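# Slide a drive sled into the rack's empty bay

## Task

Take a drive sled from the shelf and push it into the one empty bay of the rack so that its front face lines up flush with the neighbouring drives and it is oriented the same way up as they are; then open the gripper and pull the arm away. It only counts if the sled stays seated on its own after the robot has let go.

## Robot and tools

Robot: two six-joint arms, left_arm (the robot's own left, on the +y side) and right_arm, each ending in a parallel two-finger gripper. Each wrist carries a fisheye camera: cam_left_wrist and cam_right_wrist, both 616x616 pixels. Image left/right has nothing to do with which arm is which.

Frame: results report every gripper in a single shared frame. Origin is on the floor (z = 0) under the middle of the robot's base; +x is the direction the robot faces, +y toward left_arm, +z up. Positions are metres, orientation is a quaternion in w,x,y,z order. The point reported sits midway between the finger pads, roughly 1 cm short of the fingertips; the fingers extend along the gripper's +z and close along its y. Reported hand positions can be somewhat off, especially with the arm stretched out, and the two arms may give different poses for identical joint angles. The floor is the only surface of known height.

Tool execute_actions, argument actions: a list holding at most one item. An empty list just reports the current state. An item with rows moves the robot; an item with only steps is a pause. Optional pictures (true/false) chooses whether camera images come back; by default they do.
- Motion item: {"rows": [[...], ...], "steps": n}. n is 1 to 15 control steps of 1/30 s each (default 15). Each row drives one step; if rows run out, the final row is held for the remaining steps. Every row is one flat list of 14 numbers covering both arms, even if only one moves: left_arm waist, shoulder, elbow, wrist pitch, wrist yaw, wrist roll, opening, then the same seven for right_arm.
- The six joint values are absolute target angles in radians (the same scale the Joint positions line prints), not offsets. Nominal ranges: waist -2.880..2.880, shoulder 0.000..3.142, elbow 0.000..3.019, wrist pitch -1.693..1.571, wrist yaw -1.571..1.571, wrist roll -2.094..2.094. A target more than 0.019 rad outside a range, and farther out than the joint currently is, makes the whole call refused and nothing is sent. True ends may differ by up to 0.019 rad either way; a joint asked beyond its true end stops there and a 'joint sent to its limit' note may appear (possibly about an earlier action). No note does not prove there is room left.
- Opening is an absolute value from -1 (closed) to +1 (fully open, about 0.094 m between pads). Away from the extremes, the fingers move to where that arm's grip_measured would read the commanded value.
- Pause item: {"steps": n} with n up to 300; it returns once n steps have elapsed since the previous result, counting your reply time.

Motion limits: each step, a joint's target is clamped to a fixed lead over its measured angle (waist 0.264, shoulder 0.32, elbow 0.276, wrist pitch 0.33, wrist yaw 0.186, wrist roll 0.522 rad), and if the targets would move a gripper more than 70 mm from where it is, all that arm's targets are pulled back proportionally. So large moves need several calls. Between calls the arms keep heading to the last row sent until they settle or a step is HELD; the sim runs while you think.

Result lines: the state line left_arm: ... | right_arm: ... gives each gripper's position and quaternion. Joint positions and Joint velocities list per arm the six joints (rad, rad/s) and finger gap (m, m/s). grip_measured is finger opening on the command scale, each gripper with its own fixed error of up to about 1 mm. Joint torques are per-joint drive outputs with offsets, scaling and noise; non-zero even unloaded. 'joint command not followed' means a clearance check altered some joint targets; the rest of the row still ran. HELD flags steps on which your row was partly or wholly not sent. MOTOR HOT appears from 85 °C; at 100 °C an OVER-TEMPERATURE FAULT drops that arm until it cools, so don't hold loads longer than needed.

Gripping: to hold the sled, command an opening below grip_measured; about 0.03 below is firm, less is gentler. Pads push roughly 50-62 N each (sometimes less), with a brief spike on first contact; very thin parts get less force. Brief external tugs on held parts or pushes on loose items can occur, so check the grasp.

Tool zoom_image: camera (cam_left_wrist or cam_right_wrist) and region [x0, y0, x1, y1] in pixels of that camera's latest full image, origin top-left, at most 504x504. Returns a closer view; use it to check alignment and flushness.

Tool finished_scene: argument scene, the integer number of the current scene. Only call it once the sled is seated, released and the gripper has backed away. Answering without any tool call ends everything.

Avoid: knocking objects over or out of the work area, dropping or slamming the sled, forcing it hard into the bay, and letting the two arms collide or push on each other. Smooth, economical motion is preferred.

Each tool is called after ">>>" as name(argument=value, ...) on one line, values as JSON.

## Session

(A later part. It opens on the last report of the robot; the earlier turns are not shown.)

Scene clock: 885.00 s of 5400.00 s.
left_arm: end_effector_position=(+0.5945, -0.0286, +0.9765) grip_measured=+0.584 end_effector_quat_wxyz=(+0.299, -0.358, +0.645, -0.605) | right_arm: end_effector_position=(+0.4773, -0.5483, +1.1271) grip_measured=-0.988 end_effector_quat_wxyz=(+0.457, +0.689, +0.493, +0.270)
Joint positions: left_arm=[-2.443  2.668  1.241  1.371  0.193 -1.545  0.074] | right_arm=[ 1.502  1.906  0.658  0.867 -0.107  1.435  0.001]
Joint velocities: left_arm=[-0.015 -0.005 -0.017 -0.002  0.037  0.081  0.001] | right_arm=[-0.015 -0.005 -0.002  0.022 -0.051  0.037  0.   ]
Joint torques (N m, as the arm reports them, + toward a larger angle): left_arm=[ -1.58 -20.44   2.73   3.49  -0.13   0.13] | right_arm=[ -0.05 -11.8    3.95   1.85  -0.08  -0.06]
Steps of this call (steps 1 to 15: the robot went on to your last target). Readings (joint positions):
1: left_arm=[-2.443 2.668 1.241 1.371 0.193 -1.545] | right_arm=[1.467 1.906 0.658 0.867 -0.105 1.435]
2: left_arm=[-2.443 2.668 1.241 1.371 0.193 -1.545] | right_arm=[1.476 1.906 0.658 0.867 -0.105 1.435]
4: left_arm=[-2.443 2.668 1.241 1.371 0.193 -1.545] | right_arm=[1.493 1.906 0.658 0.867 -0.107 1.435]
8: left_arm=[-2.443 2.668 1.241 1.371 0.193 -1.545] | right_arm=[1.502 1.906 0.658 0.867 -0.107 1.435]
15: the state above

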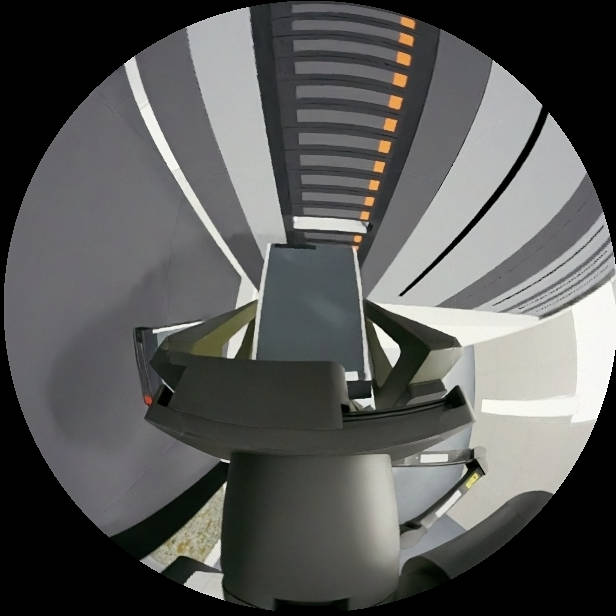

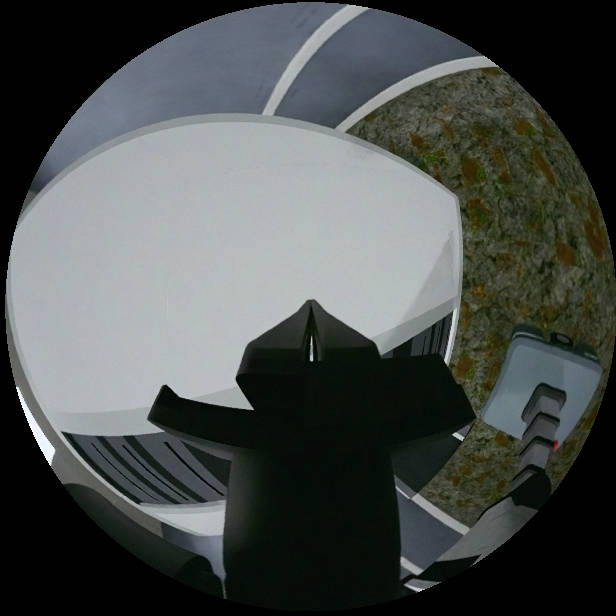

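>>> execute_actions(actions=[{"rows":[[-2.435,2.65,1.33,1.34,0.21,-1.54,0.54,1.5,1.9,0.66,0.87,-0.109,1.435,-1],[-2.425,2.65,1.39,1.30,0.225,-1.54,0.54,1.5,1.9,0.66,0.87,-0.109,1.435,-1]],"steps":15}])

>>> execute_actions(actions=[{"rows":[[-2.42,2.65,1.42,1.29,0.23,-1.53,0.572,1.5,1.9,0.66,0.87,-0.109,1.435,-1]],"steps":15}])

>>> zoom_image(camera="cam_left_wrist", region=[230,150,400,320])

Scene clock: 907.67 s of 5400.00 s.
left_arm: end_effector_position=(+0.6379, -0.0474, +0.9981) grip_measured=+0.584 end_effector_quat_wxyz=(+0.304, -0.336, +0.633, -0.627) | right_arm: end_effector_position=(+0.4773, -0.5483, +1.1271) grip_measured=-0.988 end_effector_quat_wxyz=(+0.457, +0.689, +0.493, +0.270)
Joint positions: left_arm=[-2.436  2.67   1.369  1.306  0.231 -1.545  0.074] | right_arm=[ 1.502  1.906  0.658  0.867 -0.107  1.435  0.001]
Joint velocities: left_arm=[ 0.005 -0.005 -0.012  0.002  0.022 -0.007 -0.   ] | right_arm=[-0.005  0.005 -0.007  0.017 -0.007 -0.022 -0.   ]
Joint torques (N m, as the arm reports them, + toward a larger angle): left_arm=[ -0.35 -22.02   4.45   1.85  -0.25   0.12] | right_arm=[  0.3  -11.85   3.9    1.88  -0.09  -0.05]
Steps of this call (steps 1 to 15: the robot went on to your last target; steps 16 to 90: nothing new was sent; then 19.17 s passed at rest; steps 91 to 105: all 15 steps of this action). Readings (joint positions):
91: left_arm=[-2.443 2.668 1.247 1.366 0.200 -1.545] | right_arm=[1.502 1.906 0.658 0.867 -0.107 1.435]
92: left_arm=[-2.442 2.671 1.265 1.349 0.213 -1.545] | right_arm=[1.502 1.906 0.658 0.867 -0.107 1.435]
94: left_arm=[-2.440 2.678 1.318 1.317 0.221 -1.545] | right_arm=[1.502 1.906 0.658 0.867 -0.107 1.435]
98: left_arm=[-2.436 2.670 1.369 1.307 0.229 -1.545] | right_arm=[1.502 1.906 0.658 0.867 -0.107 1.435]
105: the state above

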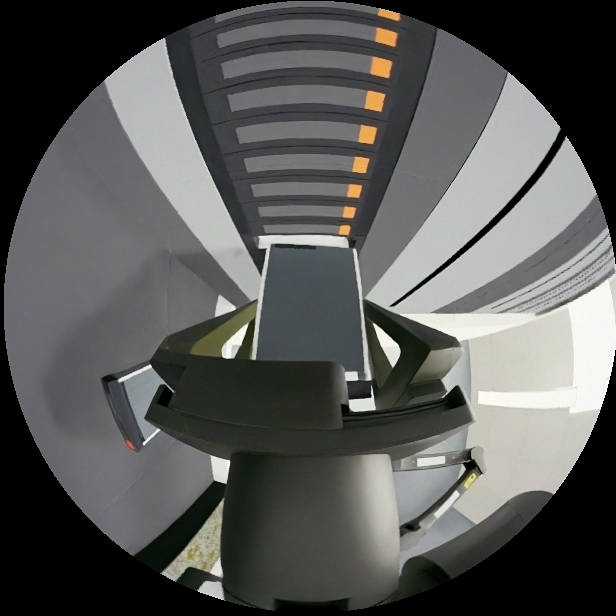

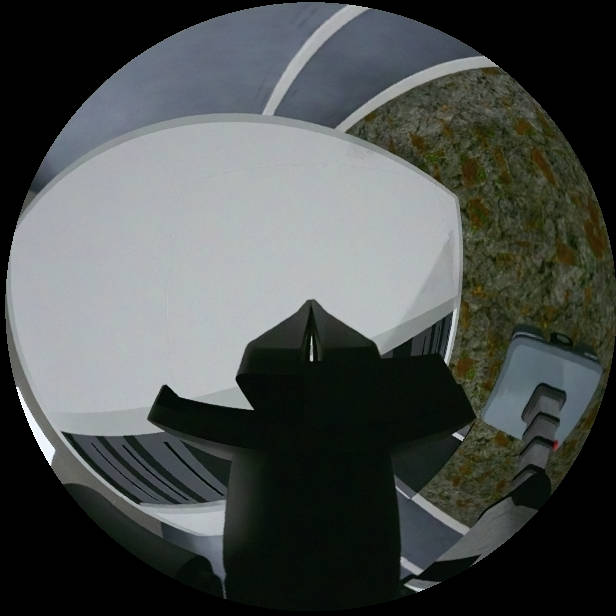

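Scene clock: 908.17 s of 5400.00 s.
left_arm: end_effector_position=(+0.6377, -0.0476, +0.9971) grip_measured=+0.584 end_effector_quat_wxyz=(+0.304, -0.335, +0.636, -0.626) | right_arm: end_effector_position=(+0.4773, -0.5483, +1.1271) grip_measured=-0.988 end_effector_quat_wxyz=(+0.457, +0.689, +0.493, +0.270)
Joint positions: left_arm=[-2.436  2.67   1.369  1.302  0.232 -1.539  0.074] | right_arm=[ 1.502  1.906  0.658  0.867 -0.107  1.435  0.001]
Joint velocities: left_arm=[-0.005 -0.005 -0.002  0.002 -0.022  0.007 -0.   ] | right_arm=[-0.005  0.005 -0.002 -0.012 -0.081 -0.022  0.   ]
Joint torques (N m, as the arm reports them, + toward a larger angle): left_arm=[  0.25 -22.5    6.37   1.58  -0.1    0.16] | right_arm=[  0.2  -11.91   3.95   1.89  -0.09  -0.06]
Steps of this call (steps 1 to 15: all 15 steps of this action). Readings (joint positions):
1: left_arm=[-2.436 2.670 1.369 1.305 0.231 -1.544] | right_arm=[1.502 1.906 0.658 0.867 -0.107 1.435]
2: left_arm=[-2.436 2.670 1.369 1.304 0.232 -1.543] | right_arm=[1.502 1.906 0.658 0.867 -0.107 1.435]
4: left_arm=[-2.436 2.670 1.369 1.303 0.232 -1.541] | right_arm=[1.502 1.906 0.658 0.867 -0.107 1.435]
8: left_arm=[-2.436 2.670 1.369 1.302 0.232 -1.540] | right_arm=[1.502 1.906 0.658 0.867 -0.107 1.435]
15: the state above

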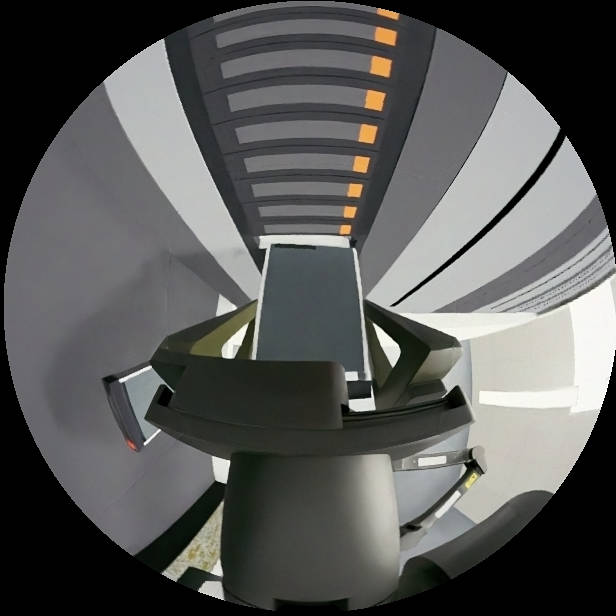

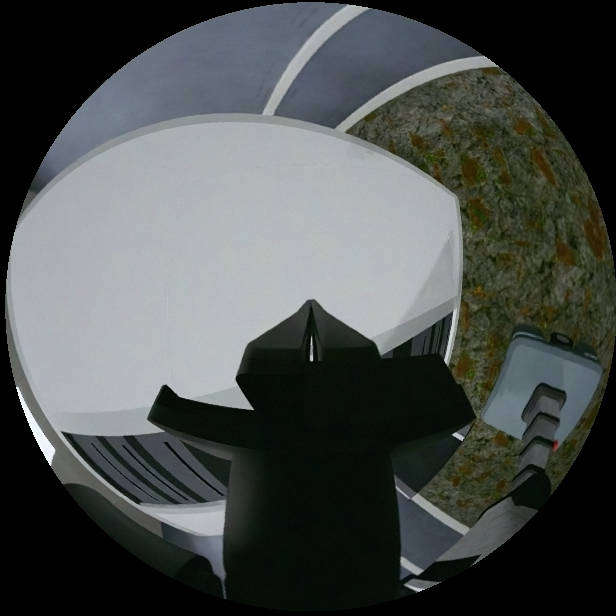

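Region (230, 150, 400, 320) of cam_left_wrist's 616x616 image, scaled by 2.965, with more detail than that image has.

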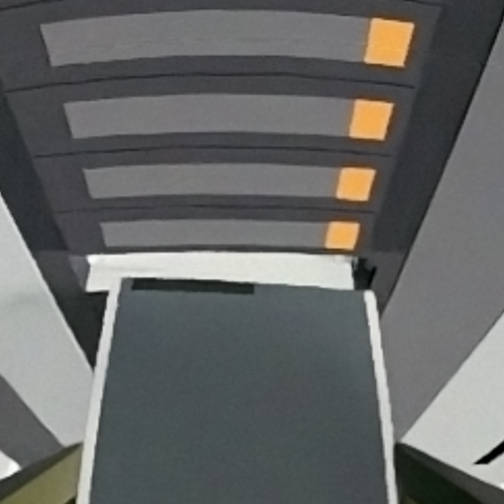

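>>> execute_actions(actions=[{"rows":[[-2.414,2.675,1.345,1.29,0.23,-1.582,0.54,1.5,1.9,0.66,0.87,-0.109,1.435,-1]],"steps":15}])

>>> zoom_image(camera="cam_left_wrist", region=[230,150,400,320])

Scene clock: 918.23 s of 5400.00 s.
left_arm: end_effector_position=(+0.6306, -0.0325, +0.9795) grip_measured=+0.584 end_effector_quat_wxyz=(+0.290, -0.358, +0.639, -0.615) | right_arm: end_effector_position=(+0.4773, -0.5483, +1.1271) grip_measured=-0.988 end_effector_quat_wxyz=(+0.457, +0.689, +0.493, +0.270)
Joint positions: left_arm=[-2.419  2.681  1.344  1.295  0.232 -1.568  0.074] | right_arm=[ 1.502  1.906  0.658  0.867 -0.107  1.435  0.001]
Joint velocities: left_arm=[ 0.005  0.005 -0.007 -0.007 -0.037 -0.007  0.   ] | right_arm=[-0.005 -0.005 -0.022 -0.007  0.051 -0.066 -0.001]
Joint torques (N m, as the arm reports them, + toward a larger angle): left_arm=[ -0.98 -20.34   2.92   1.92  -0.07  -0.09] | right_arm=[  0.32 -11.87   3.92   1.9   -0.1   -0.04]
Steps of this call (steps 1 to 15: the robot went on to your last target; steps 16 to 90: nothing new was sent; then 6.57 s passed at rest; steps 91 to 105: all 15 steps of this action). Readings (joint positions):
91: left_arm=[-2.436 2.670 1.365 1.302 0.232 -1.543] | right_arm=[1.502 1.906 0.658 0.867 -0.107 1.435]
92: left_arm=[-2.435 2.670 1.361 1.302 0.232 -1.548] | right_arm=[1.502 1.906 0.658 0.867 -0.107 1.435]
94: left_arm=[-2.431 2.672 1.352 1.299 0.232 -1.556] | right_arm=[1.502 1.906 0.658 0.867 -0.107 1.435]
98: left_arm=[-2.422 2.679 1.344 1.296 0.232 -1.564] | right_arm=[1.502 1.906 0.658 0.867 -0.107 1.435]
105: the state above

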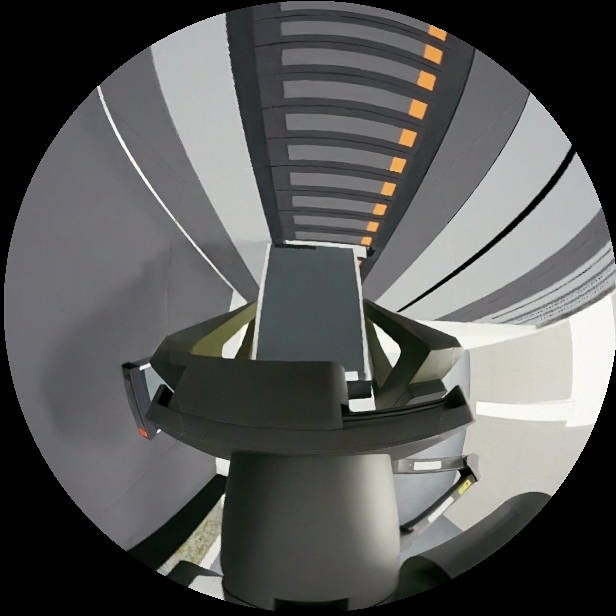

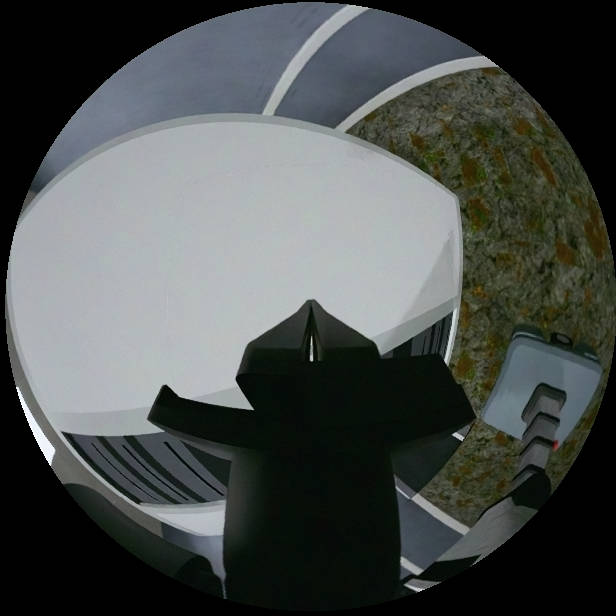

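Region (230, 150, 400, 320) of cam_left_wrist's 616x616 image, scaled by 2.965, with more detail than that image has.

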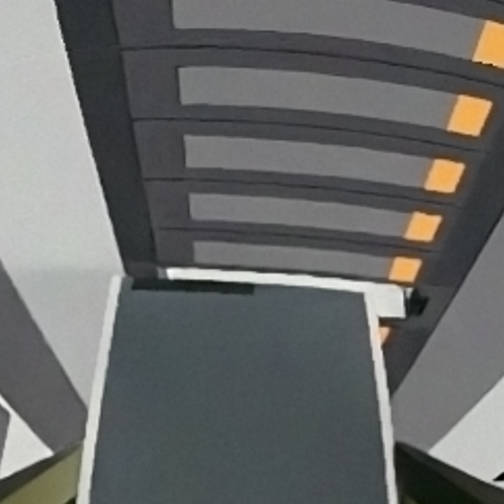

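>>> execute_actions(actions=[{"rows":[[-2.422,2.64,1.345,1.295,0.23,-1.582,0.54,1.5,1.9,0.66,0.87,-0.109,1.435,-1]],"steps":10}], pictures=false)

>>> execute_actions(actions=[{"rows":[[-2.422,2.65,1.43,1.295,0.235,-1.582,0.54,1.5,1.9,0.66,0.87,-0.109,1.435,-1]],"steps":15}])

>>> zoom_image(camera="cam_left_wrist", region=[230,150,400,320])

Scene clock: 925.40 s of 5400.00 s.
left_arm: end_effector_position=(+0.6322, -0.0329, +0.9831) grip_measured=+0.584 end_effector_quat_wxyz=(+0.291, -0.358, +0.638, -0.617) | right_arm: end_effector_position=(+0.4773, -0.5483, +1.1271) grip_measured=-0.988 end_effector_quat_wxyz=(+0.457, +0.689, +0.493, +0.270)
Joint positions: left_arm=[-2.419  2.676  1.344  1.295  0.232 -1.569  0.074] | right_arm=[ 1.502  1.906  0.658  0.867 -0.107  1.435  0.001]
Joint velocities: left_arm=[-0.005 -0.015 -0.017 -0.017 -0.007  0.081  0.001] | right_arm=[-0.005  0.005 -0.007  0.002  0.022 -0.037 -0.   ]
Joint torques (N m, as the arm reports them, + toward a larger angle): left_arm=[ -1.49 -23.52   2.95   2.1   -0.09  -0.07] | right_arm=[  0.21 -11.79   3.95   1.88  -0.1   -0.06]
Steps of this call (steps 1 to 15: the robot went on to your last target; steps 16 to 90: nothing new was sent; then 3.83 s passed at rest; steps 91 to 100: all 10 steps of this action). Readings (joint positions):
91: left_arm=[-2.419 2.681 1.344 1.295 0.232 -1.569] | right_arm=[1.502 1.906 0.658 0.867 -0.107 1.435]
92: left_arm=[-2.419 2.680 1.344 1.295 0.232 -1.569] | right_arm=[1.502 1.906 0.658 0.867 -0.107 1.435]
94: left_arm=[-2.419 2.679 1.344 1.295 0.232 -1.569] | right_arm=[1.502 1.906 0.658 0.867 -0.107 1.435]
98: left_arm=[-2.419 2.677 1.344 1.295 0.232 -1.569] | right_arm=[1.502 1.906 0.658 0.867 -0.107 1.435]
100: the state above

Scene clock: 925.90 s of 5400.00 s.
left_arm: end_effector_position=(+0.6471, -0.0385, +0.9943) grip_measured=+0.584 end_effector_quat_wxyz=(+0.297, -0.351, +0.628, -0.628) | right_arm: end_effector_position=(+0.4773, -0.5483, +1.1271) grip_measured=-0.988 end_effector_quat_wxyz=(+0.457, +0.689, +0.493, +0.270)
Joint positions: left_arm=[-2.419  2.678  1.387  1.29   0.233 -1.575  0.074] | right_arm=[ 1.502  1.906  0.658  0.867 -0.107  1.435  0.001]
Joint velocities: left_arm=[-0.005 -0.015  0.002  0.002  0.066 -0.007  0.001] | right_arm=[-0.015 -0.015 -0.012 -0.007 -0.007 -0.066  0.001]
Joint torques (N m, as the arm reports them, + toward a larger angle): left_arm=[ -1.44 -23.16   5.93   2.35   0.09   0.  ] | right_arm=[  0.28 -11.92   3.94   1.85  -0.09  -0.06]
Steps of this call (steps 1 to 15: all 15 steps of this action). Readings (joint positions):
1: left_arm=[-2.419 2.676 1.349 1.295 0.232 -1.569] | right_arm=[1.502 1.906 0.658 0.867 -0.107 1.435]
2: left_arm=[-2.419 2.678 1.359 1.295 0.232 -1.569] | right_arm=[1.502 1.906 0.658 0.867 -0.107 1.435]
4: left_arm=[-2.420 2.678 1.373 1.294 0.236 -1.572] | right_arm=[1.502 1.906 0.658 0.867 -0.107 1.435]
8: left_arm=[-2.419 2.678 1.387 1.290 0.233 -1.575] | right_arm=[1.502 1.906 0.658 0.867 -0.107 1.435]
15: the state above

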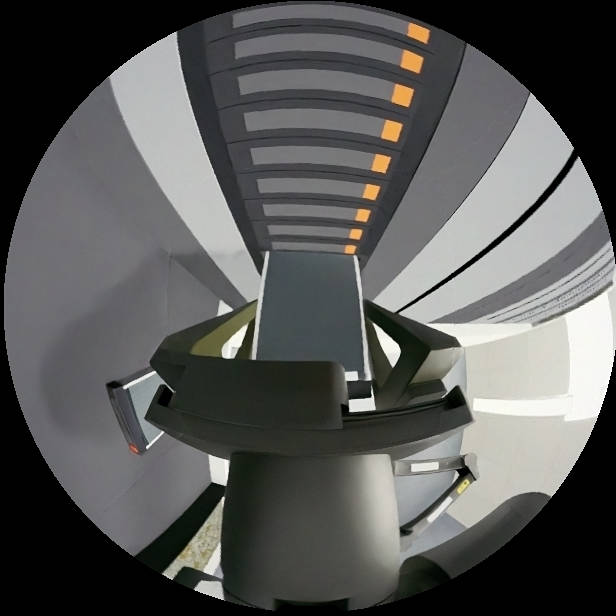

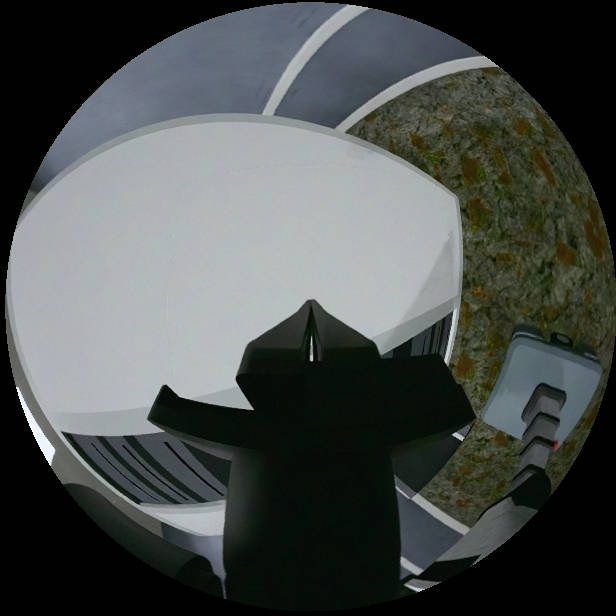

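Region (230, 150, 400, 320) of cam_left_wrist's 616x616 image, scaled by 2.965, with more detail than that image has.

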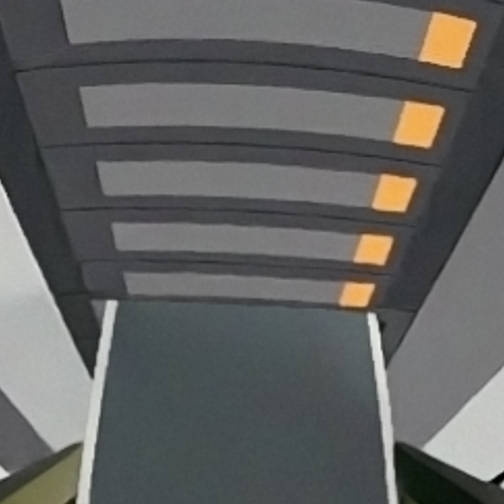

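>>> execute_actions(actions=[{"rows":[[-2.405,2.66,1.465,1.26,0.245,-1.575,0.54,1.5,1.9,0.66,0.87,-0.109,1.435,-1]],"steps":15}])

Scene clock: 929.77 s of 5400.00 s.
left_arm: end_effector_position=(+0.6517, -0.0382, +0.9930) grip_measured=+0.584 end_effector_quat_wxyz=(+0.293, -0.350, +0.631, -0.627) | right_arm: end_effector_position=(+0.4773, -0.5483, +1.1271) grip_measured=-0.988 end_effector_quat_wxyz=(+0.457, +0.689, +0.493, +0.270)
Joint positions: left_arm=[-2.413  2.679  1.4    1.271  0.248 -1.575  0.074] | right_arm=[ 1.502  1.906  0.658  0.867 -0.107  1.435  0.001]
Joint velocities: left_arm=[-0.024  0.015 -0.002 -0.012 -0.022 -0.007  0.   ] | right_arm=[-0.024 -0.015  0.022 -0.012 -0.007 -0.022  0.001]
Joint torques (N m, as the arm reports them, + toward a larger angle): left_arm=[ -0.66 -22.57   7.43   1.62  -0.12   0.07] | right_arm=[  0.17 -11.83   3.89   1.92  -0.1   -0.06]
Steps of this call (steps 1 to 15: the robot went on to your last target; steps 16 to 90: nothing new was sent; then 0.37 s passed at rest; steps 91 to 105: all 15 steps of this action). Readings (joint positions):
91: left_arm=[-2.419 2.678 1.389 1.285 0.235 -1.575] | right_arm=[1.502 1.906 0.658 0.867 -0.107 1.435]
92: left_arm=[-2.417 2.678 1.396 1.277 0.236 -1.575] | right_arm=[1.502 1.906 0.658 0.867 -0.107 1.435]
94: left_arm=[-2.414 2.678 1.400 1.271 0.245 -1.575] | right_arm=[1.502 1.906 0.658 0.867 -0.107 1.435]
98: left_arm=[-2.413 2.679 1.400 1.271 0.248 -1.575] | right_arm=[1.502 1.906 0.658 0.867 -0.107 1.435]
105: the state above

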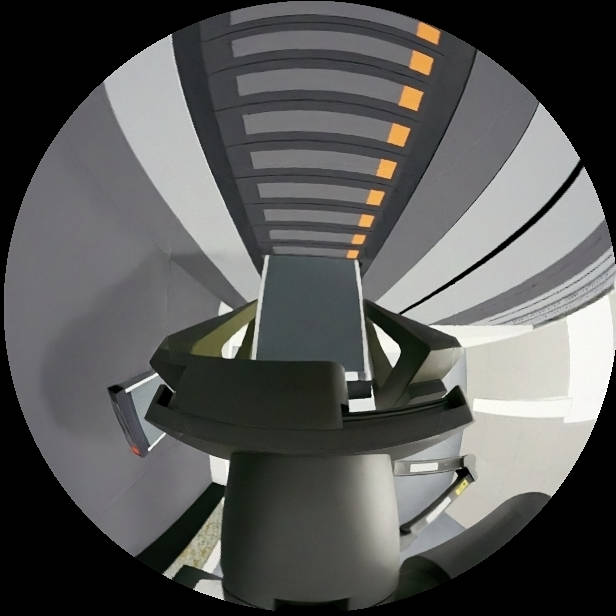

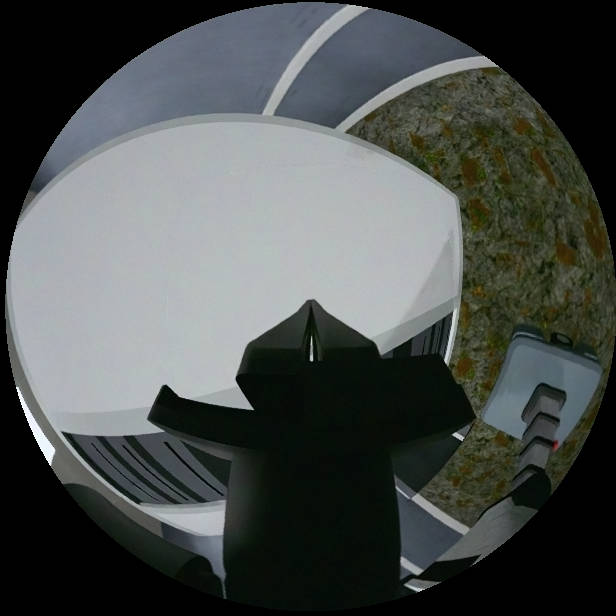

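>>> execute_actions(actions=[{"rows":[[-2.405,2.69,1.47,1.31,0.25,-1.575,0.54,1.5,1.9,0.66,0.87,-0.109,1.435,-1]],"steps":15}])

Scene clock: 933.47 s of 5400.00 s.
left_arm: end_effector_position=(+0.6521, -0.0384, +0.9913) grip_measured=+0.584 end_effector_quat_wxyz=(+0.297, -0.345, +0.626, -0.633) | right_arm: end_effector_position=(+0.4773, -0.5483, +1.1271) grip_measured=-0.988 end_effector_quat_wxyz=(+0.457, +0.689, +0.493, +0.270)
Joint positions: left_arm=[-2.413  2.696  1.414  1.294  0.249 -1.575  0.074] | right_arm=[ 1.502  1.906  0.658  0.867 -0.107  1.435  0.001]
Joint velocities: left_arm=[-0.005 -0.005  0.002 -0.007 -0.007 -0.037  0.   ] | right_arm=[-0.005 -0.005 -0.002  0.007 -0.066  0.022 -0.   ]
Joint torques (N m, as the arm reports them, + toward a larger angle): left_arm=[ -0.64 -21.42   6.81   2.87   0.03   0.07] | right_arm=[  0.23 -11.66   4.02   1.88  -0.1   -0.05]
Steps of this call (steps 1 to 15: the robot went on to your last target; steps 16 to 90: nothing new was sent; then 0.20 s passed at rest; steps 91 to 105: all 15 steps of this action). Readings (joint positions):
91: left_arm=[-2.413 2.681 1.400 1.273 0.249 -1.575] | right_arm=[1.502 1.906 0.658 0.867 -0.107 1.435]
92: left_arm=[-2.413 2.685 1.404 1.279 0.249 -1.575] | right_arm=[1.502 1.906 0.658 0.867 -0.107 1.435]
94: left_arm=[-2.413 2.693 1.411 1.290 0.249 -1.575] | right_arm=[1.502 1.906 0.658 0.867 -0.107 1.435]
98: left_arm=[-2.413 2.696 1.414 1.294 0.249 -1.575] | right_arm=[1.502 1.906 0.658 0.867 -0.107 1.435]
105: the state above

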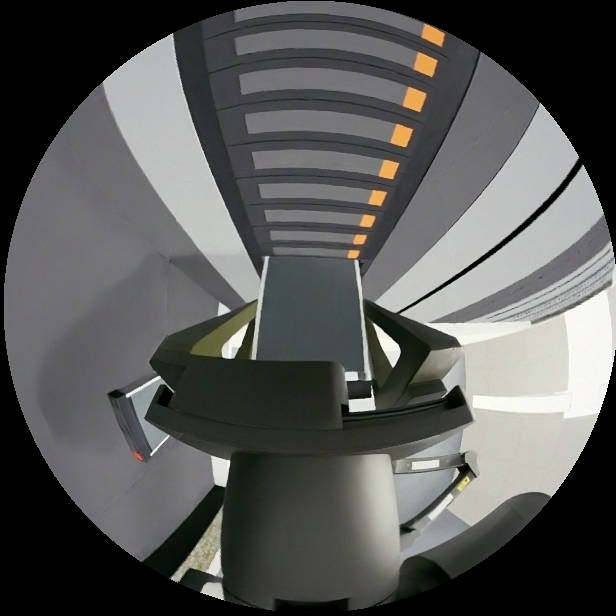

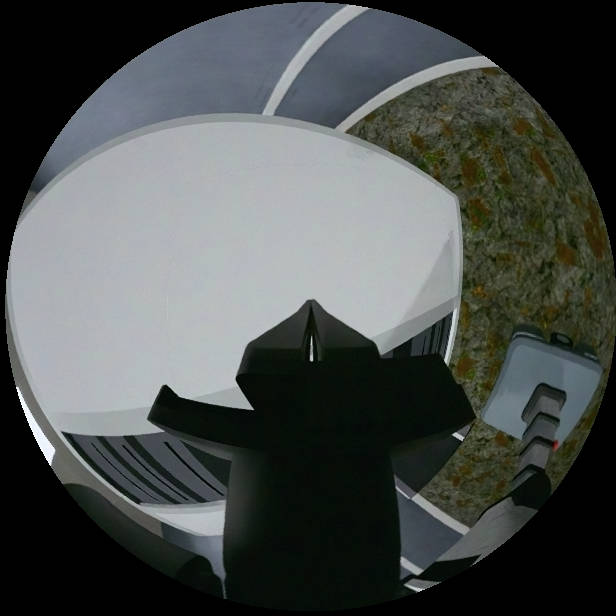

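Continuing to level the sled while advancing.

>>> execute_actions(actions=[{"rows":[[-2.40,2.715,1.485,1.335,0.25,-1.575,0.54,1.5,1.9,0.66,0.87,-0.109,1.435,-1]],"steps":15}], pictures=false)

>>> execute_actions(actions=[{"rows":[[-2.39,2.72,1.52,1.33,0.26,-1.575,0.54,1.5,1.9,0.66,0.87,-0.109,1.435,-1]],"steps":15}])

Scene clock: 938.20 s of 5400.00 s.
left_arm: end_effector_position=(+0.6533, -0.0384, +0.9885) grip_measured=+0.584 end_effector_quat_wxyz=(+0.303, -0.340, +0.619, -0.640) | right_arm: end_effector_position=(+0.4773, -0.5483, +1.1271) grip_measured=-0.988 end_effector_quat_wxyz=(+0.457, +0.689, +0.493, +0.270)
Joint positions: left_arm=[-2.412  2.718  1.434  1.322  0.251 -1.575  0.074] | right_arm=[ 1.502  1.906  0.658  0.867 -0.107  1.435  0.001]
Joint velocities: left_arm=[ 0.005 -0.015 -0.007 -0.002  0.081 -0.007  0.   ] | right_arm=[-0.024 -0.005 -0.002  0.002  0.022 -0.037 -0.001]
Joint torques (N m, as the arm reports them, + toward a larger angle): left_arm=[ -0.16 -21.51   6.46   2.77  -0.07   0.08] | right_arm=[  0.31 -11.89   3.94   1.88  -0.1   -0.05]
Steps of this call (steps 1 to 15: the robot went on to your last target; steps 16 to 90: nothing new was sent; then 1.23 s passed at rest; steps 91 to 105: all 15 steps of this action). Readings (joint positions):
91: left_arm=[-2.412 2.698 1.416 1.298 0.249 -1.575] | right_arm=[1.502 1.906 0.658 0.867 -0.107 1.435]
92: left_arm=[-2.412 2.704 1.420 1.304 0.250 -1.575] | right_arm=[1.502 1.906 0.658 0.867 -0.107 1.435]
94: left_arm=[-2.412 2.714 1.429 1.317 0.251 -1.575] | right_arm=[1.502 1.906 0.658 0.867 -0.107 1.435]
98: left_arm=[-2.412 2.718 1.434 1.322 0.251 -1.575] | right_arm=[1.502 1.906 0.658 0.867 -0.107 1.435]
105: the state above

Scene clock: 938.70 s of 5400.00 s.
left_arm: end_effector_position=(+0.6619, -0.0374, +0.9889) grip_measured=+0.584 end_effector_quat_wxyz=(+0.304, -0.337, +0.614, -0.647) | right_arm: end_effector_position=(+0.4773, -0.5483, +1.1271) grip_measured=-0.988 end_effector_quat_wxyz=(+0.457, +0.689, +0.493, +0.270)
Joint positions: left_arm=[-2.403  2.733  1.467  1.322  0.264 -1.584  0.074] | right_arm=[ 1.502  1.906  0.658  0.867 -0.107  1.435  0.001]
Joint velocities: left_arm=[ 0.005 -0.005  0.017 -0.012  0.007  0.007 -0.001] | right_arm=[-0.015 -0.015  0.007  0.012 -0.022  0.037 -0.001]
Joint torques (N m, as the arm reports them, + toward a larger angle): left_arm=[ -0.16 -22.48   6.67   2.49  -0.19   0.16] | right_arm=[  0.31 -11.9    3.91   1.89  -0.09  -0.06]
Steps of this call (steps 1 to 15: all 15 steps of this action). Readings (joint positions):
1: left_arm=[-2.411 2.719 1.437 1.322 0.255 -1.575] | right_arm=[1.502 1.906 0.658 0.867 -0.107 1.435]
2: left_arm=[-2.409 2.722 1.444 1.322 0.256 -1.575] | right_arm=[1.502 1.906 0.658 0.867 -0.107 1.435]
4: left_arm=[-2.404 2.730 1.459 1.322 0.264 -1.581] | right_arm=[1.502 1.906 0.658 0.867 -0.107 1.435]
8: left_arm=[-2.403 2.733 1.467 1.322 0.264 -1.584] | right_arm=[1.502 1.906 0.658 0.867 -0.107 1.435]
15: the state above

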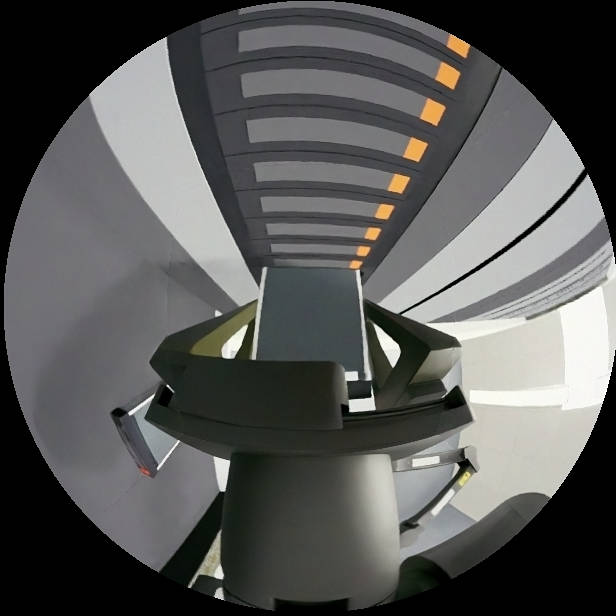

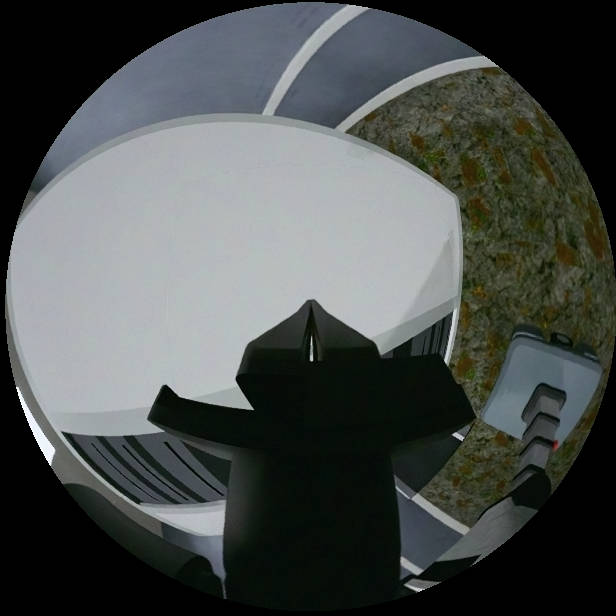

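>>> execute_actions(actions=[{"rows":[[-2.38,2.725,1.55,1.28,0.275,-1.575,0.54,1.5,1.9,0.66,0.87,-0.109,1.435,-1]],"steps":15}])

Scene clock: 945.27 s of 5400.00 s.
left_arm: end_effector_position=(+0.6702, -0.0380, +0.9890) grip_measured=+0.584 end_effector_quat_wxyz=(+0.297, -0.338, +0.615, -0.648) | right_arm: end_effector_position=(+0.4773, -0.5483, +1.1271) grip_measured=-0.988 end_effector_quat_wxyz=(+0.457, +0.689, +0.493, +0.270)
Joint positions: left_arm=[-2.397  2.735  1.491  1.294  0.278 -1.593  0.074] | right_arm=[ 1.502  1.906  0.658  0.867 -0.107  1.435  0.001]
Joint velocities: left_arm=[-0.015 -0.015 -0.002  0.007 -0.022  0.022 -0.001] | right_arm=[ 0.005 -0.005  0.002  0.002 -0.037  0.022 -0.   ]
Joint torques (N m, as the arm reports them, + toward a larger angle): left_arm=[  0.24 -22.37   7.2    1.49  -0.15   0.27] | right_arm=[  0.24 -11.75   3.89   1.84  -0.1   -0.06]
Steps of this call (steps 1 to 15: the robot went on to your last target; steps 16 to 90: nothing new was sent; then 3.07 s passed at rest; steps 91 to 105: all 15 steps of this action). Readings (joint positions):
91: left_arm=[-2.403 2.733 1.470 1.316 0.267 -1.584] | right_arm=[1.502 1.906 0.658 0.867 -0.107 1.435]
92: left_arm=[-2.401 2.734 1.478 1.309 0.270 -1.585] | right_arm=[1.502 1.906 0.658 0.867 -0.107 1.435]
94: left_arm=[-2.398 2.735 1.489 1.297 0.278 -1.591] | right_arm=[1.502 1.906 0.658 0.867 -0.107 1.435]
98: left_arm=[-2.397 2.735 1.491 1.294 0.278 -1.593] | right_arm=[1.502 1.906 0.658 0.867 -0.107 1.435]
105: the state above

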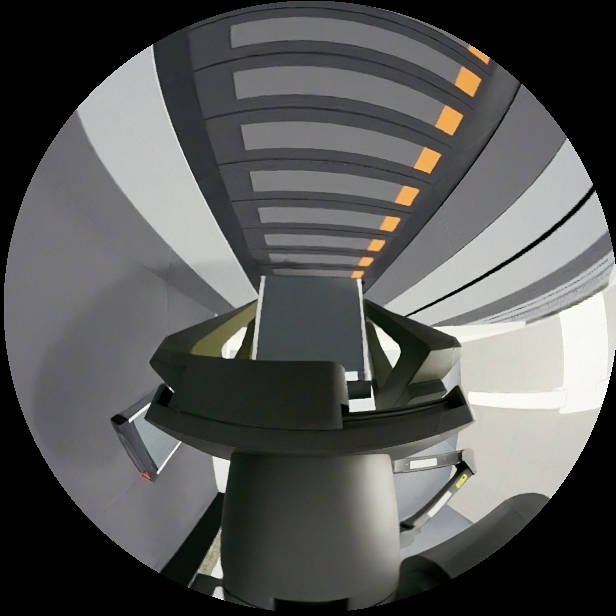

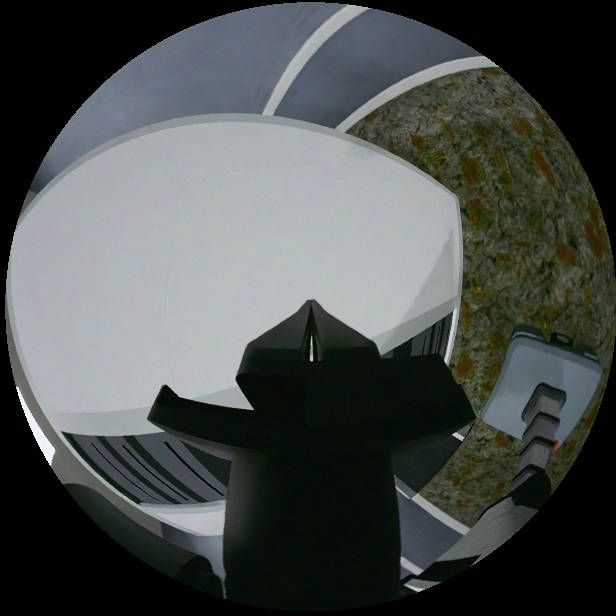

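>>> execute_actions(actions=[{"rows":[[-2.397,2.70,1.49,1.294,0.278,-1.59,0.9,1.5,1.9,0.66,0.87,-0.109,1.435,-1]],"steps":12}], pictures=false)

>>> execute_actions(actions=[{"rows":[[-2.425,2.65,1.37,1.32,0.235,-1.57,0.9,1.5,1.9,0.66,0.87,-0.109,1.435,-1]],"steps":15}], pictures=false)

>>> execute_actions(actions=[{"rows":[[-2.46,2.63,1.20,1.41,0.18,-1.57,0.9,1.5,1.9,0.66,0.87,-0.109,1.435,-1]],"steps":15}])

Scene clock: 956.03 s of 5400.00 s.
left_arm: end_effector_position=(+0.6708, -0.0382, +0.9914) grip_measured=+0.897 end_effector_quat_wxyz=(+0.298, -0.337, +0.614, -0.649) | right_arm: end_effector_position=(+0.4773, -0.5483, +1.1271) grip_measured=-0.988 end_effector_quat_wxyz=(+0.457, +0.689, +0.493, +0.270)
Joint positions: left_arm=[-2.397  2.731  1.49   1.294  0.278 -1.593  0.089] | right_arm=[ 1.502  1.906  0.658  0.867 -0.107  1.435  0.001]
Joint velocities: left_arm=[ 0.015 -0.015 -0.022  0.022  0.022  0.051  0.   ] | right_arm=[-0.015 -0.005 -0.007 -0.007  0.007 -0.022  0.   ]
Joint torques (N m, as the arm reports them, + toward a larger angle): left_arm=[ -1.02 -24.18   3.46   2.1   -0.02   0.11] | right_arm=[  0.26 -11.86   3.92   1.89  -0.1   -0.05]
Steps of this call (steps 1 to 15: the robot went on to your last target; steps 16 to 90: nothing new was sent; then 7.37 s passed at rest; steps 91 to 102: all 12 steps of this action). Readings (joint positions):
91: left_arm=[-2.397 2.735 1.490 1.294 0.278 -1.593] | right_arm=[1.502 1.906 0.658 0.867 -0.107 1.435]
92: left_arm=[-2.397 2.735 1.490 1.294 0.278 -1.593] | right_arm=[1.502 1.906 0.658 0.867 -0.107 1.435]
94: left_arm=[-2.397 2.732 1.490 1.294 0.278 -1.593] | right_arm=[1.502 1.906 0.658 0.867 -0.107 1.435]
98: left_arm=[-2.397 2.731 1.490 1.294 0.278 -1.593] | right_arm=[1.502 1.906 0.658 0.867 -0.107 1.435]
102: the state above

Scene clock: 956.53 s of 5400.00 s.
left_arm: end_effector_position=(+0.6410, -0.0355, +0.9909) grip_measured=+0.897 end_effector_quat_wxyz=(+0.292, -0.355, +0.629, -0.627) | right_arm: end_effector_position=(+0.4773, -0.5483, +1.1271) grip_measured=-0.988 end_effector_quat_wxyz=(+0.457, +0.689, +0.493, +0.270)
Joint positions: left_arm=[-2.417  2.677  1.368  1.298  0.237 -1.582  0.089] | right_arm=[ 1.502  1.906  0.658  0.867 -0.107  1.435  0.001]
Joint velocities: left_arm=[-0.005  0.005 -0.007 -0.002 -0.066 -0.037 -0.001] | right_arm=[-0.005  0.005 -0.002  0.012 -0.007 -0.037 -0.   ]
Joint torques (N m, as the arm reports them, + toward a larger angle): left_arm=[ -2.14 -23.14   3.13   3.15  -0.08   0.2 ] | right_arm=[  0.44 -11.74   3.91   1.89  -0.1   -0.06]
Steps of this call (steps 1 to 15: all 15 steps of this action). Readings (joint positions):
1: left_arm=[-2.399 2.725 1.473 1.294 0.257 -1.592] | right_arm=[1.502 1.906 0.658 0.867 -0.107 1.435]
2: left_arm=[-2.401 2.708 1.437 1.294 0.244 -1.590] | right_arm=[1.502 1.906 0.658 0.867 -0.107 1.435]
4: left_arm=[-2.406 2.683 1.381 1.297 0.239 -1.588] | right_arm=[1.502 1.906 0.658 0.867 -0.107 1.435]
8: left_arm=[-2.416 2.677 1.368 1.298 0.238 -1.585] | right_arm=[1.502 1.906 0.658 0.867 -0.107 1.435]
15: the state above

Scene clock: 957.03 s of 5400.00 s.
left_arm: end_effector_position=(+0.5794, -0.0327, +0.9840) grip_measured=+0.897 end_effector_quat_wxyz=(+0.284, -0.369, +0.642, -0.609) | right_arm: end_effector_position=(+0.4773, -0.5483, +1.1271) grip_measured=-0.988 end_effector_quat_wxyz=(+0.457, +0.689, +0.493, +0.270)
Joint positions: left_arm=[-2.46   2.643  1.192  1.388  0.183 -1.582  0.089] | right_arm=[ 1.502  1.906  0.658  0.867 -0.107  1.435  0.001]
Joint velocities: left_arm=[-0.005  0.005 -0.002 -0.002 -0.022  0.007 -0.001] | right_arm=[ 0.005  0.005  0.007 -0.017 -0.037  0.081 -0.   ]
Joint torques (N m, as the arm reports them, + toward a larger angle): left_arm=[ -1.01 -20.02   2.62   3.24  -0.14   0.2 ] | right_arm=[  0.3  -11.81   3.92   1.95  -0.09  -0.06]
Steps of this call (steps 1 to 15: all 15 steps of this action). Readings (joint positions):
1: left_arm=[-2.420 2.673 1.348 1.314 0.208 -1.582] | right_arm=[1.502 1.906 0.658 0.867 -0.107 1.435]
2: left_arm=[-2.423 2.659 1.305 1.341 0.191 -1.582] | right_arm=[1.502 1.906 0.658 0.867 -0.107 1.435]
4: left_arm=[-2.433 2.639 1.225 1.376 0.184 -1.582] | right_arm=[1.502 1.906 0.658 0.867 -0.107 1.435]
8: left_arm=[-2.455 2.643 1.192 1.384 0.184 -1.582] | right_arm=[1.502 1.906 0.658 0.867 -0.107 1.435]
15: the state above

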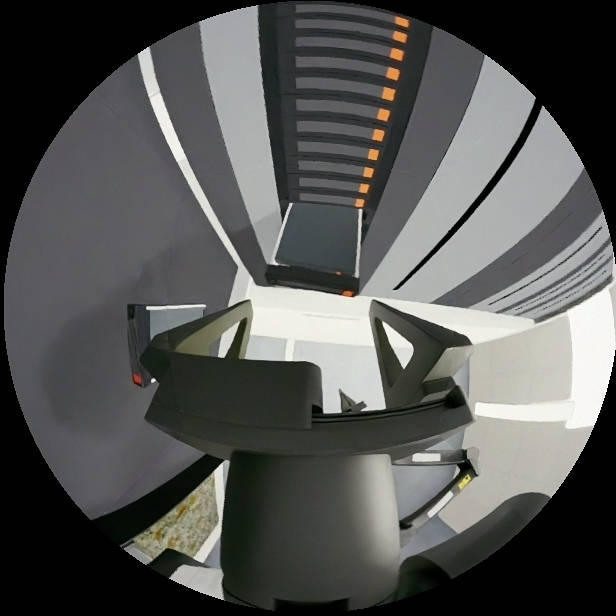

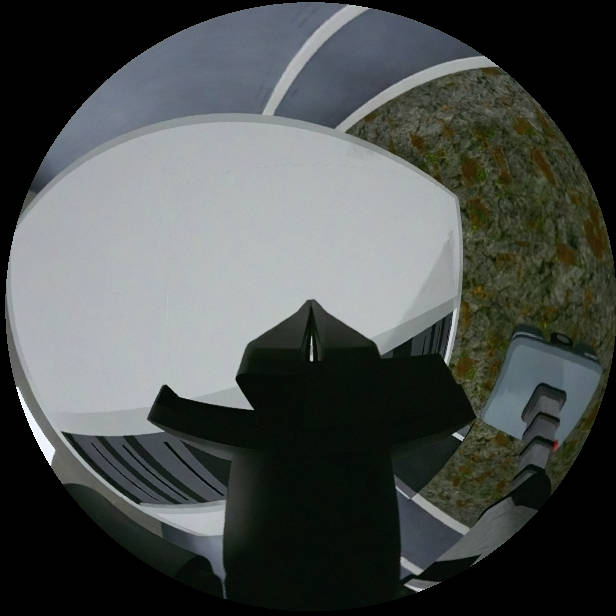

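>>> execute_actions(actions=[{"rows":[[-2.46,2.63,1.20,1.41,0.18,-1.57,-1,1.5,1.9,0.66,0.87,-0.109,1.435,-1]],"steps":15}], pictures=false)

>>> execute_actions(actions=[{"rows":[[-2.44,2.635,1.29,1.37,0.2,-1.57,-1,1.5,1.9,0.66,0.87,-0.109,1.435,-1]],"steps":15}])

Scene clock: 967.93 s of 5400.00 s.
left_arm: end_effector_position=(+0.5794, -0.0327, +0.9840) grip_measured=-0.982 end_effector_quat_wxyz=(+0.284, -0.369, +0.642, -0.609) | right_arm: end_effector_position=(+0.4773, -0.5483, +1.1271) grip_measured=-0.988 end_effector_quat_wxyz=(+0.457, +0.689, +0.493, +0.270)
Joint positions: left_arm=[-2.46   2.643  1.192  1.388  0.183 -1.582  0.001] | right_arm=[ 1.502  1.906  0.658  0.867 -0.107  1.435  0.001]
Joint velocities: left_arm=[ 0.005 -0.005 -0.002 -0.017  0.037  0.007  0.   ] | right_arm=[-0.005 -0.024 -0.007 -0.017  0.037  0.007  0.   ]
Joint torques (N m, as the arm reports them, + toward a larger angle): left_arm=[ -1.18 -20.03   2.6    3.19  -0.13   0.2 ] | right_arm=[  0.29 -11.83   3.93   1.87  -0.09  -0.06]
Steps of this call (steps 1 to 15: the robot went on to your last target; steps 16 to 90: nothing new was sent; then 7.40 s passed at rest; steps 91 to 105: all 15 steps of this action). Readings (joint positions):
91: left_arm=[-2.460 2.643 1.192 1.388 0.183 -1.582] | right_arm=[1.502 1.906 0.658 0.867 -0.107 1.435]
92: left_arm=[-2.460 2.643 1.192 1.388 0.183 -1.582] | right_arm=[1.502 1.906 0.658 0.867 -0.107 1.435]
94: left_arm=[-2.460 2.643 1.192 1.388 0.183 -1.582] | right_arm=[1.502 1.906 0.658 0.867 -0.107 1.435]
98: left_arm=[-2.460 2.643 1.192 1.388 0.183 -1.582] | right_arm=[1.502 1.906 0.658 0.867 -0.107 1.435]
105: the state above

Scene clock: 968.43 s of 5400.00 s.
left_arm: end_effector_position=(+0.6077, -0.0397, +1.0011) grip_measured=-0.982 end_effector_quat_wxyz=(+0.296, -0.354, +0.626, -0.629) | right_arm: end_effector_position=(+0.4773, -0.5483, +1.1271) grip_measured=-0.988 end_effector_quat_wxyz=(+0.457, +0.689, +0.493, +0.270)
Joint positions: left_arm=[-2.45   2.646  1.267  1.379  0.202 -1.582  0.001] | right_arm=[ 1.502  1.906  0.658  0.867 -0.107  1.435  0.001]
Joint velocities: left_arm=[ 0.005  0.005  0.002 -0.002 -0.037  0.037  0.   ] | right_arm=[-0.015 -0.024 -0.012  0.007  0.022 -0.022 -0.001]
Joint torques (N m, as the arm reports them, + toward a larger angle): left_arm=[ -0.41 -20.68   4.05   1.7   -0.09   0.21] | right_arm=[  0.29 -11.87   3.94   1.88  -0.09  -0.06]
Steps of this call (steps 1 to 15: all 15 steps of this action). Readings (joint positions):
1: left_arm=[-2.460 2.643 1.199 1.386 0.191 -1.582] | right_arm=[1.502 1.906 0.658 0.867 -0.107 1.435]
2: left_arm=[-2.459 2.646 1.214 1.383 0.195 -1.582] | right_arm=[1.502 1.906 0.658 0.867 -0.107 1.435]
4: left_arm=[-2.455 2.648 1.248 1.379 0.197 -1.582] | right_arm=[1.502 1.906 0.658 0.867 -0.107 1.435]
8: left_arm=[-2.451 2.646 1.267 1.379 0.202 -1.582] | right_arm=[1.502 1.906 0.658 0.867 -0.107 1.435]
15: the state above

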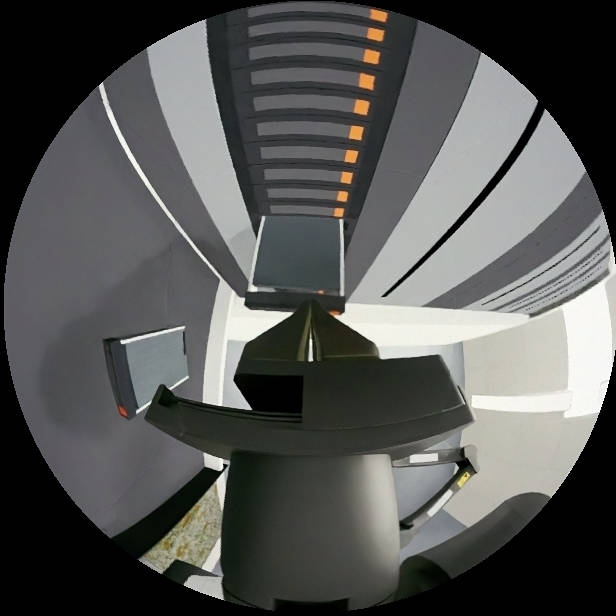

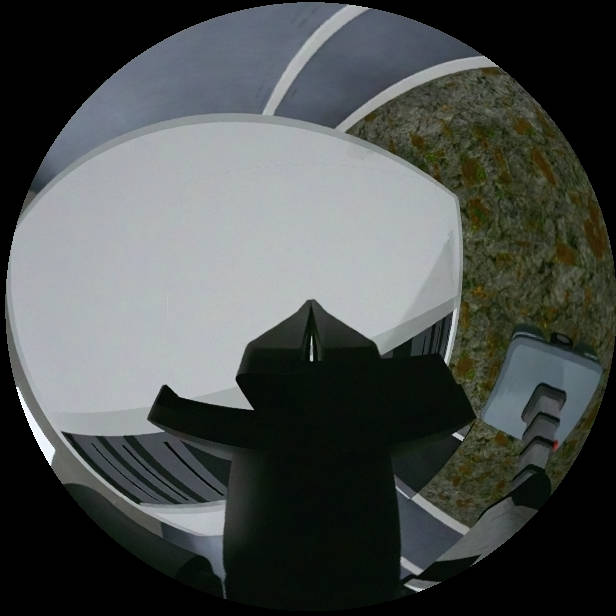

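>>> execute_actions(actions=[{"rows":[[-2.432,2.65,1.28,1.37,0.2,-1.57,-1,1.5,1.9,0.66,0.87,-0.109,1.435,-1],[-2.43,2.66,1.29,1.37,0.2,-1.57,-1,1.5,1.9,0.66,0.87,-0.109,1.435,-1],[-2.425,2.66,1.31,1.36,0.21,-1.57,-1,1.5,1.9,0.66,0.87,-0.109,1.435,-1],[-2.42,2.66,1.34,1.35,0.21,-1.57,-1,1.5,1.9,0.66,0.87,-0.109,1.435,-1],[-2.41,2.66,1.38,1.33,0.225,-1.57,-1,1.5,1.9,0.66,0.87,-0.109,1.435,-1]],"steps":15}])

Scene clock: 974.63 s of 5400.00 s.
left_arm: end_effector_position=(+0.6466, -0.0260, +1.0049) grip_measured=-0.982 end_effector_quat_wxyz=(+0.311, -0.353, +0.613, -0.635) | right_arm: end_effector_position=(+0.4773, -0.5483, +1.1271) grip_measured=-0.988 end_effector_quat_wxyz=(+0.457, +0.689, +0.493, +0.270)
Joint positions: left_arm=[-2.407  2.668  1.362  1.341  0.222 -1.582  0.001] | right_arm=[ 1.502  1.906  0.658  0.867 -0.107  1.435  0.001]
Joint velocities: left_arm=[-0.005 -0.015 -0.007 -0.002  0.007 -0.037 -0.001] | right_arm=[-0.005  0.005  0.002 -0.012 -0.066 -0.051 -0.001]
Joint torques (N m, as the arm reports them, + toward a larger angle): left_arm=[ -1.47 -21.18   4.26   1.66   0.14   0.21] | right_arm=[  0.35 -11.82   3.89   1.9   -0.1   -0.06]
Steps of this call (steps 1 to 15: the robot went on to your last target; steps 16 to 90: nothing new was sent; then 2.70 s passed at rest; steps 91 to 105: all 15 steps of this action). Readings (joint positions):
91: left_arm=[-2.449 2.646 1.267 1.379 0.202 -1.582] | right_arm=[1.502 1.906 0.658 0.867 -0.107 1.435]
92: left_arm=[-2.449 2.647 1.267 1.379 0.202 -1.582] | right_arm=[1.502 1.906 0.658 0.867 -0.107 1.435]
94: left_arm=[-2.445 2.649 1.272 1.376 0.210 -1.582] | right_arm=[1.502 1.906 0.658 0.867 -0.107 1.435]
98: left_arm=[-2.423 2.667 1.330 1.345 0.221 -1.582] | right_arm=[1.502 1.906 0.658 0.867 -0.107 1.435]
105: the state above

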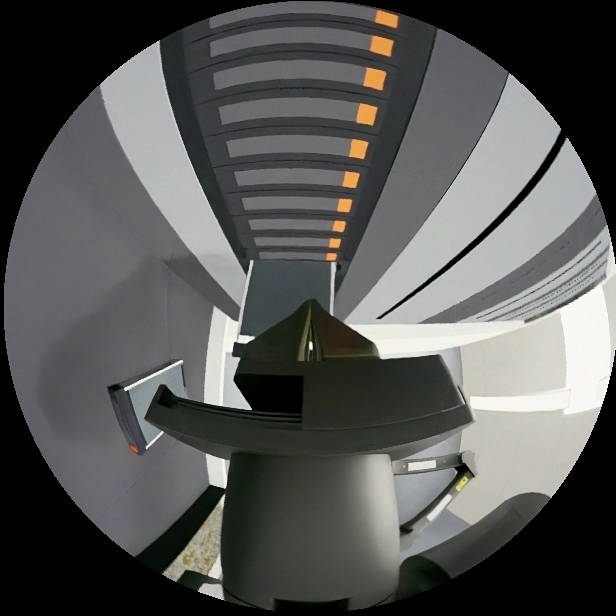

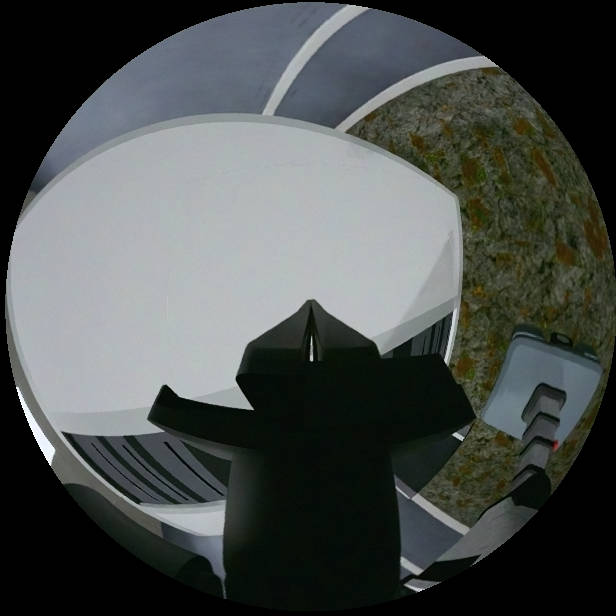

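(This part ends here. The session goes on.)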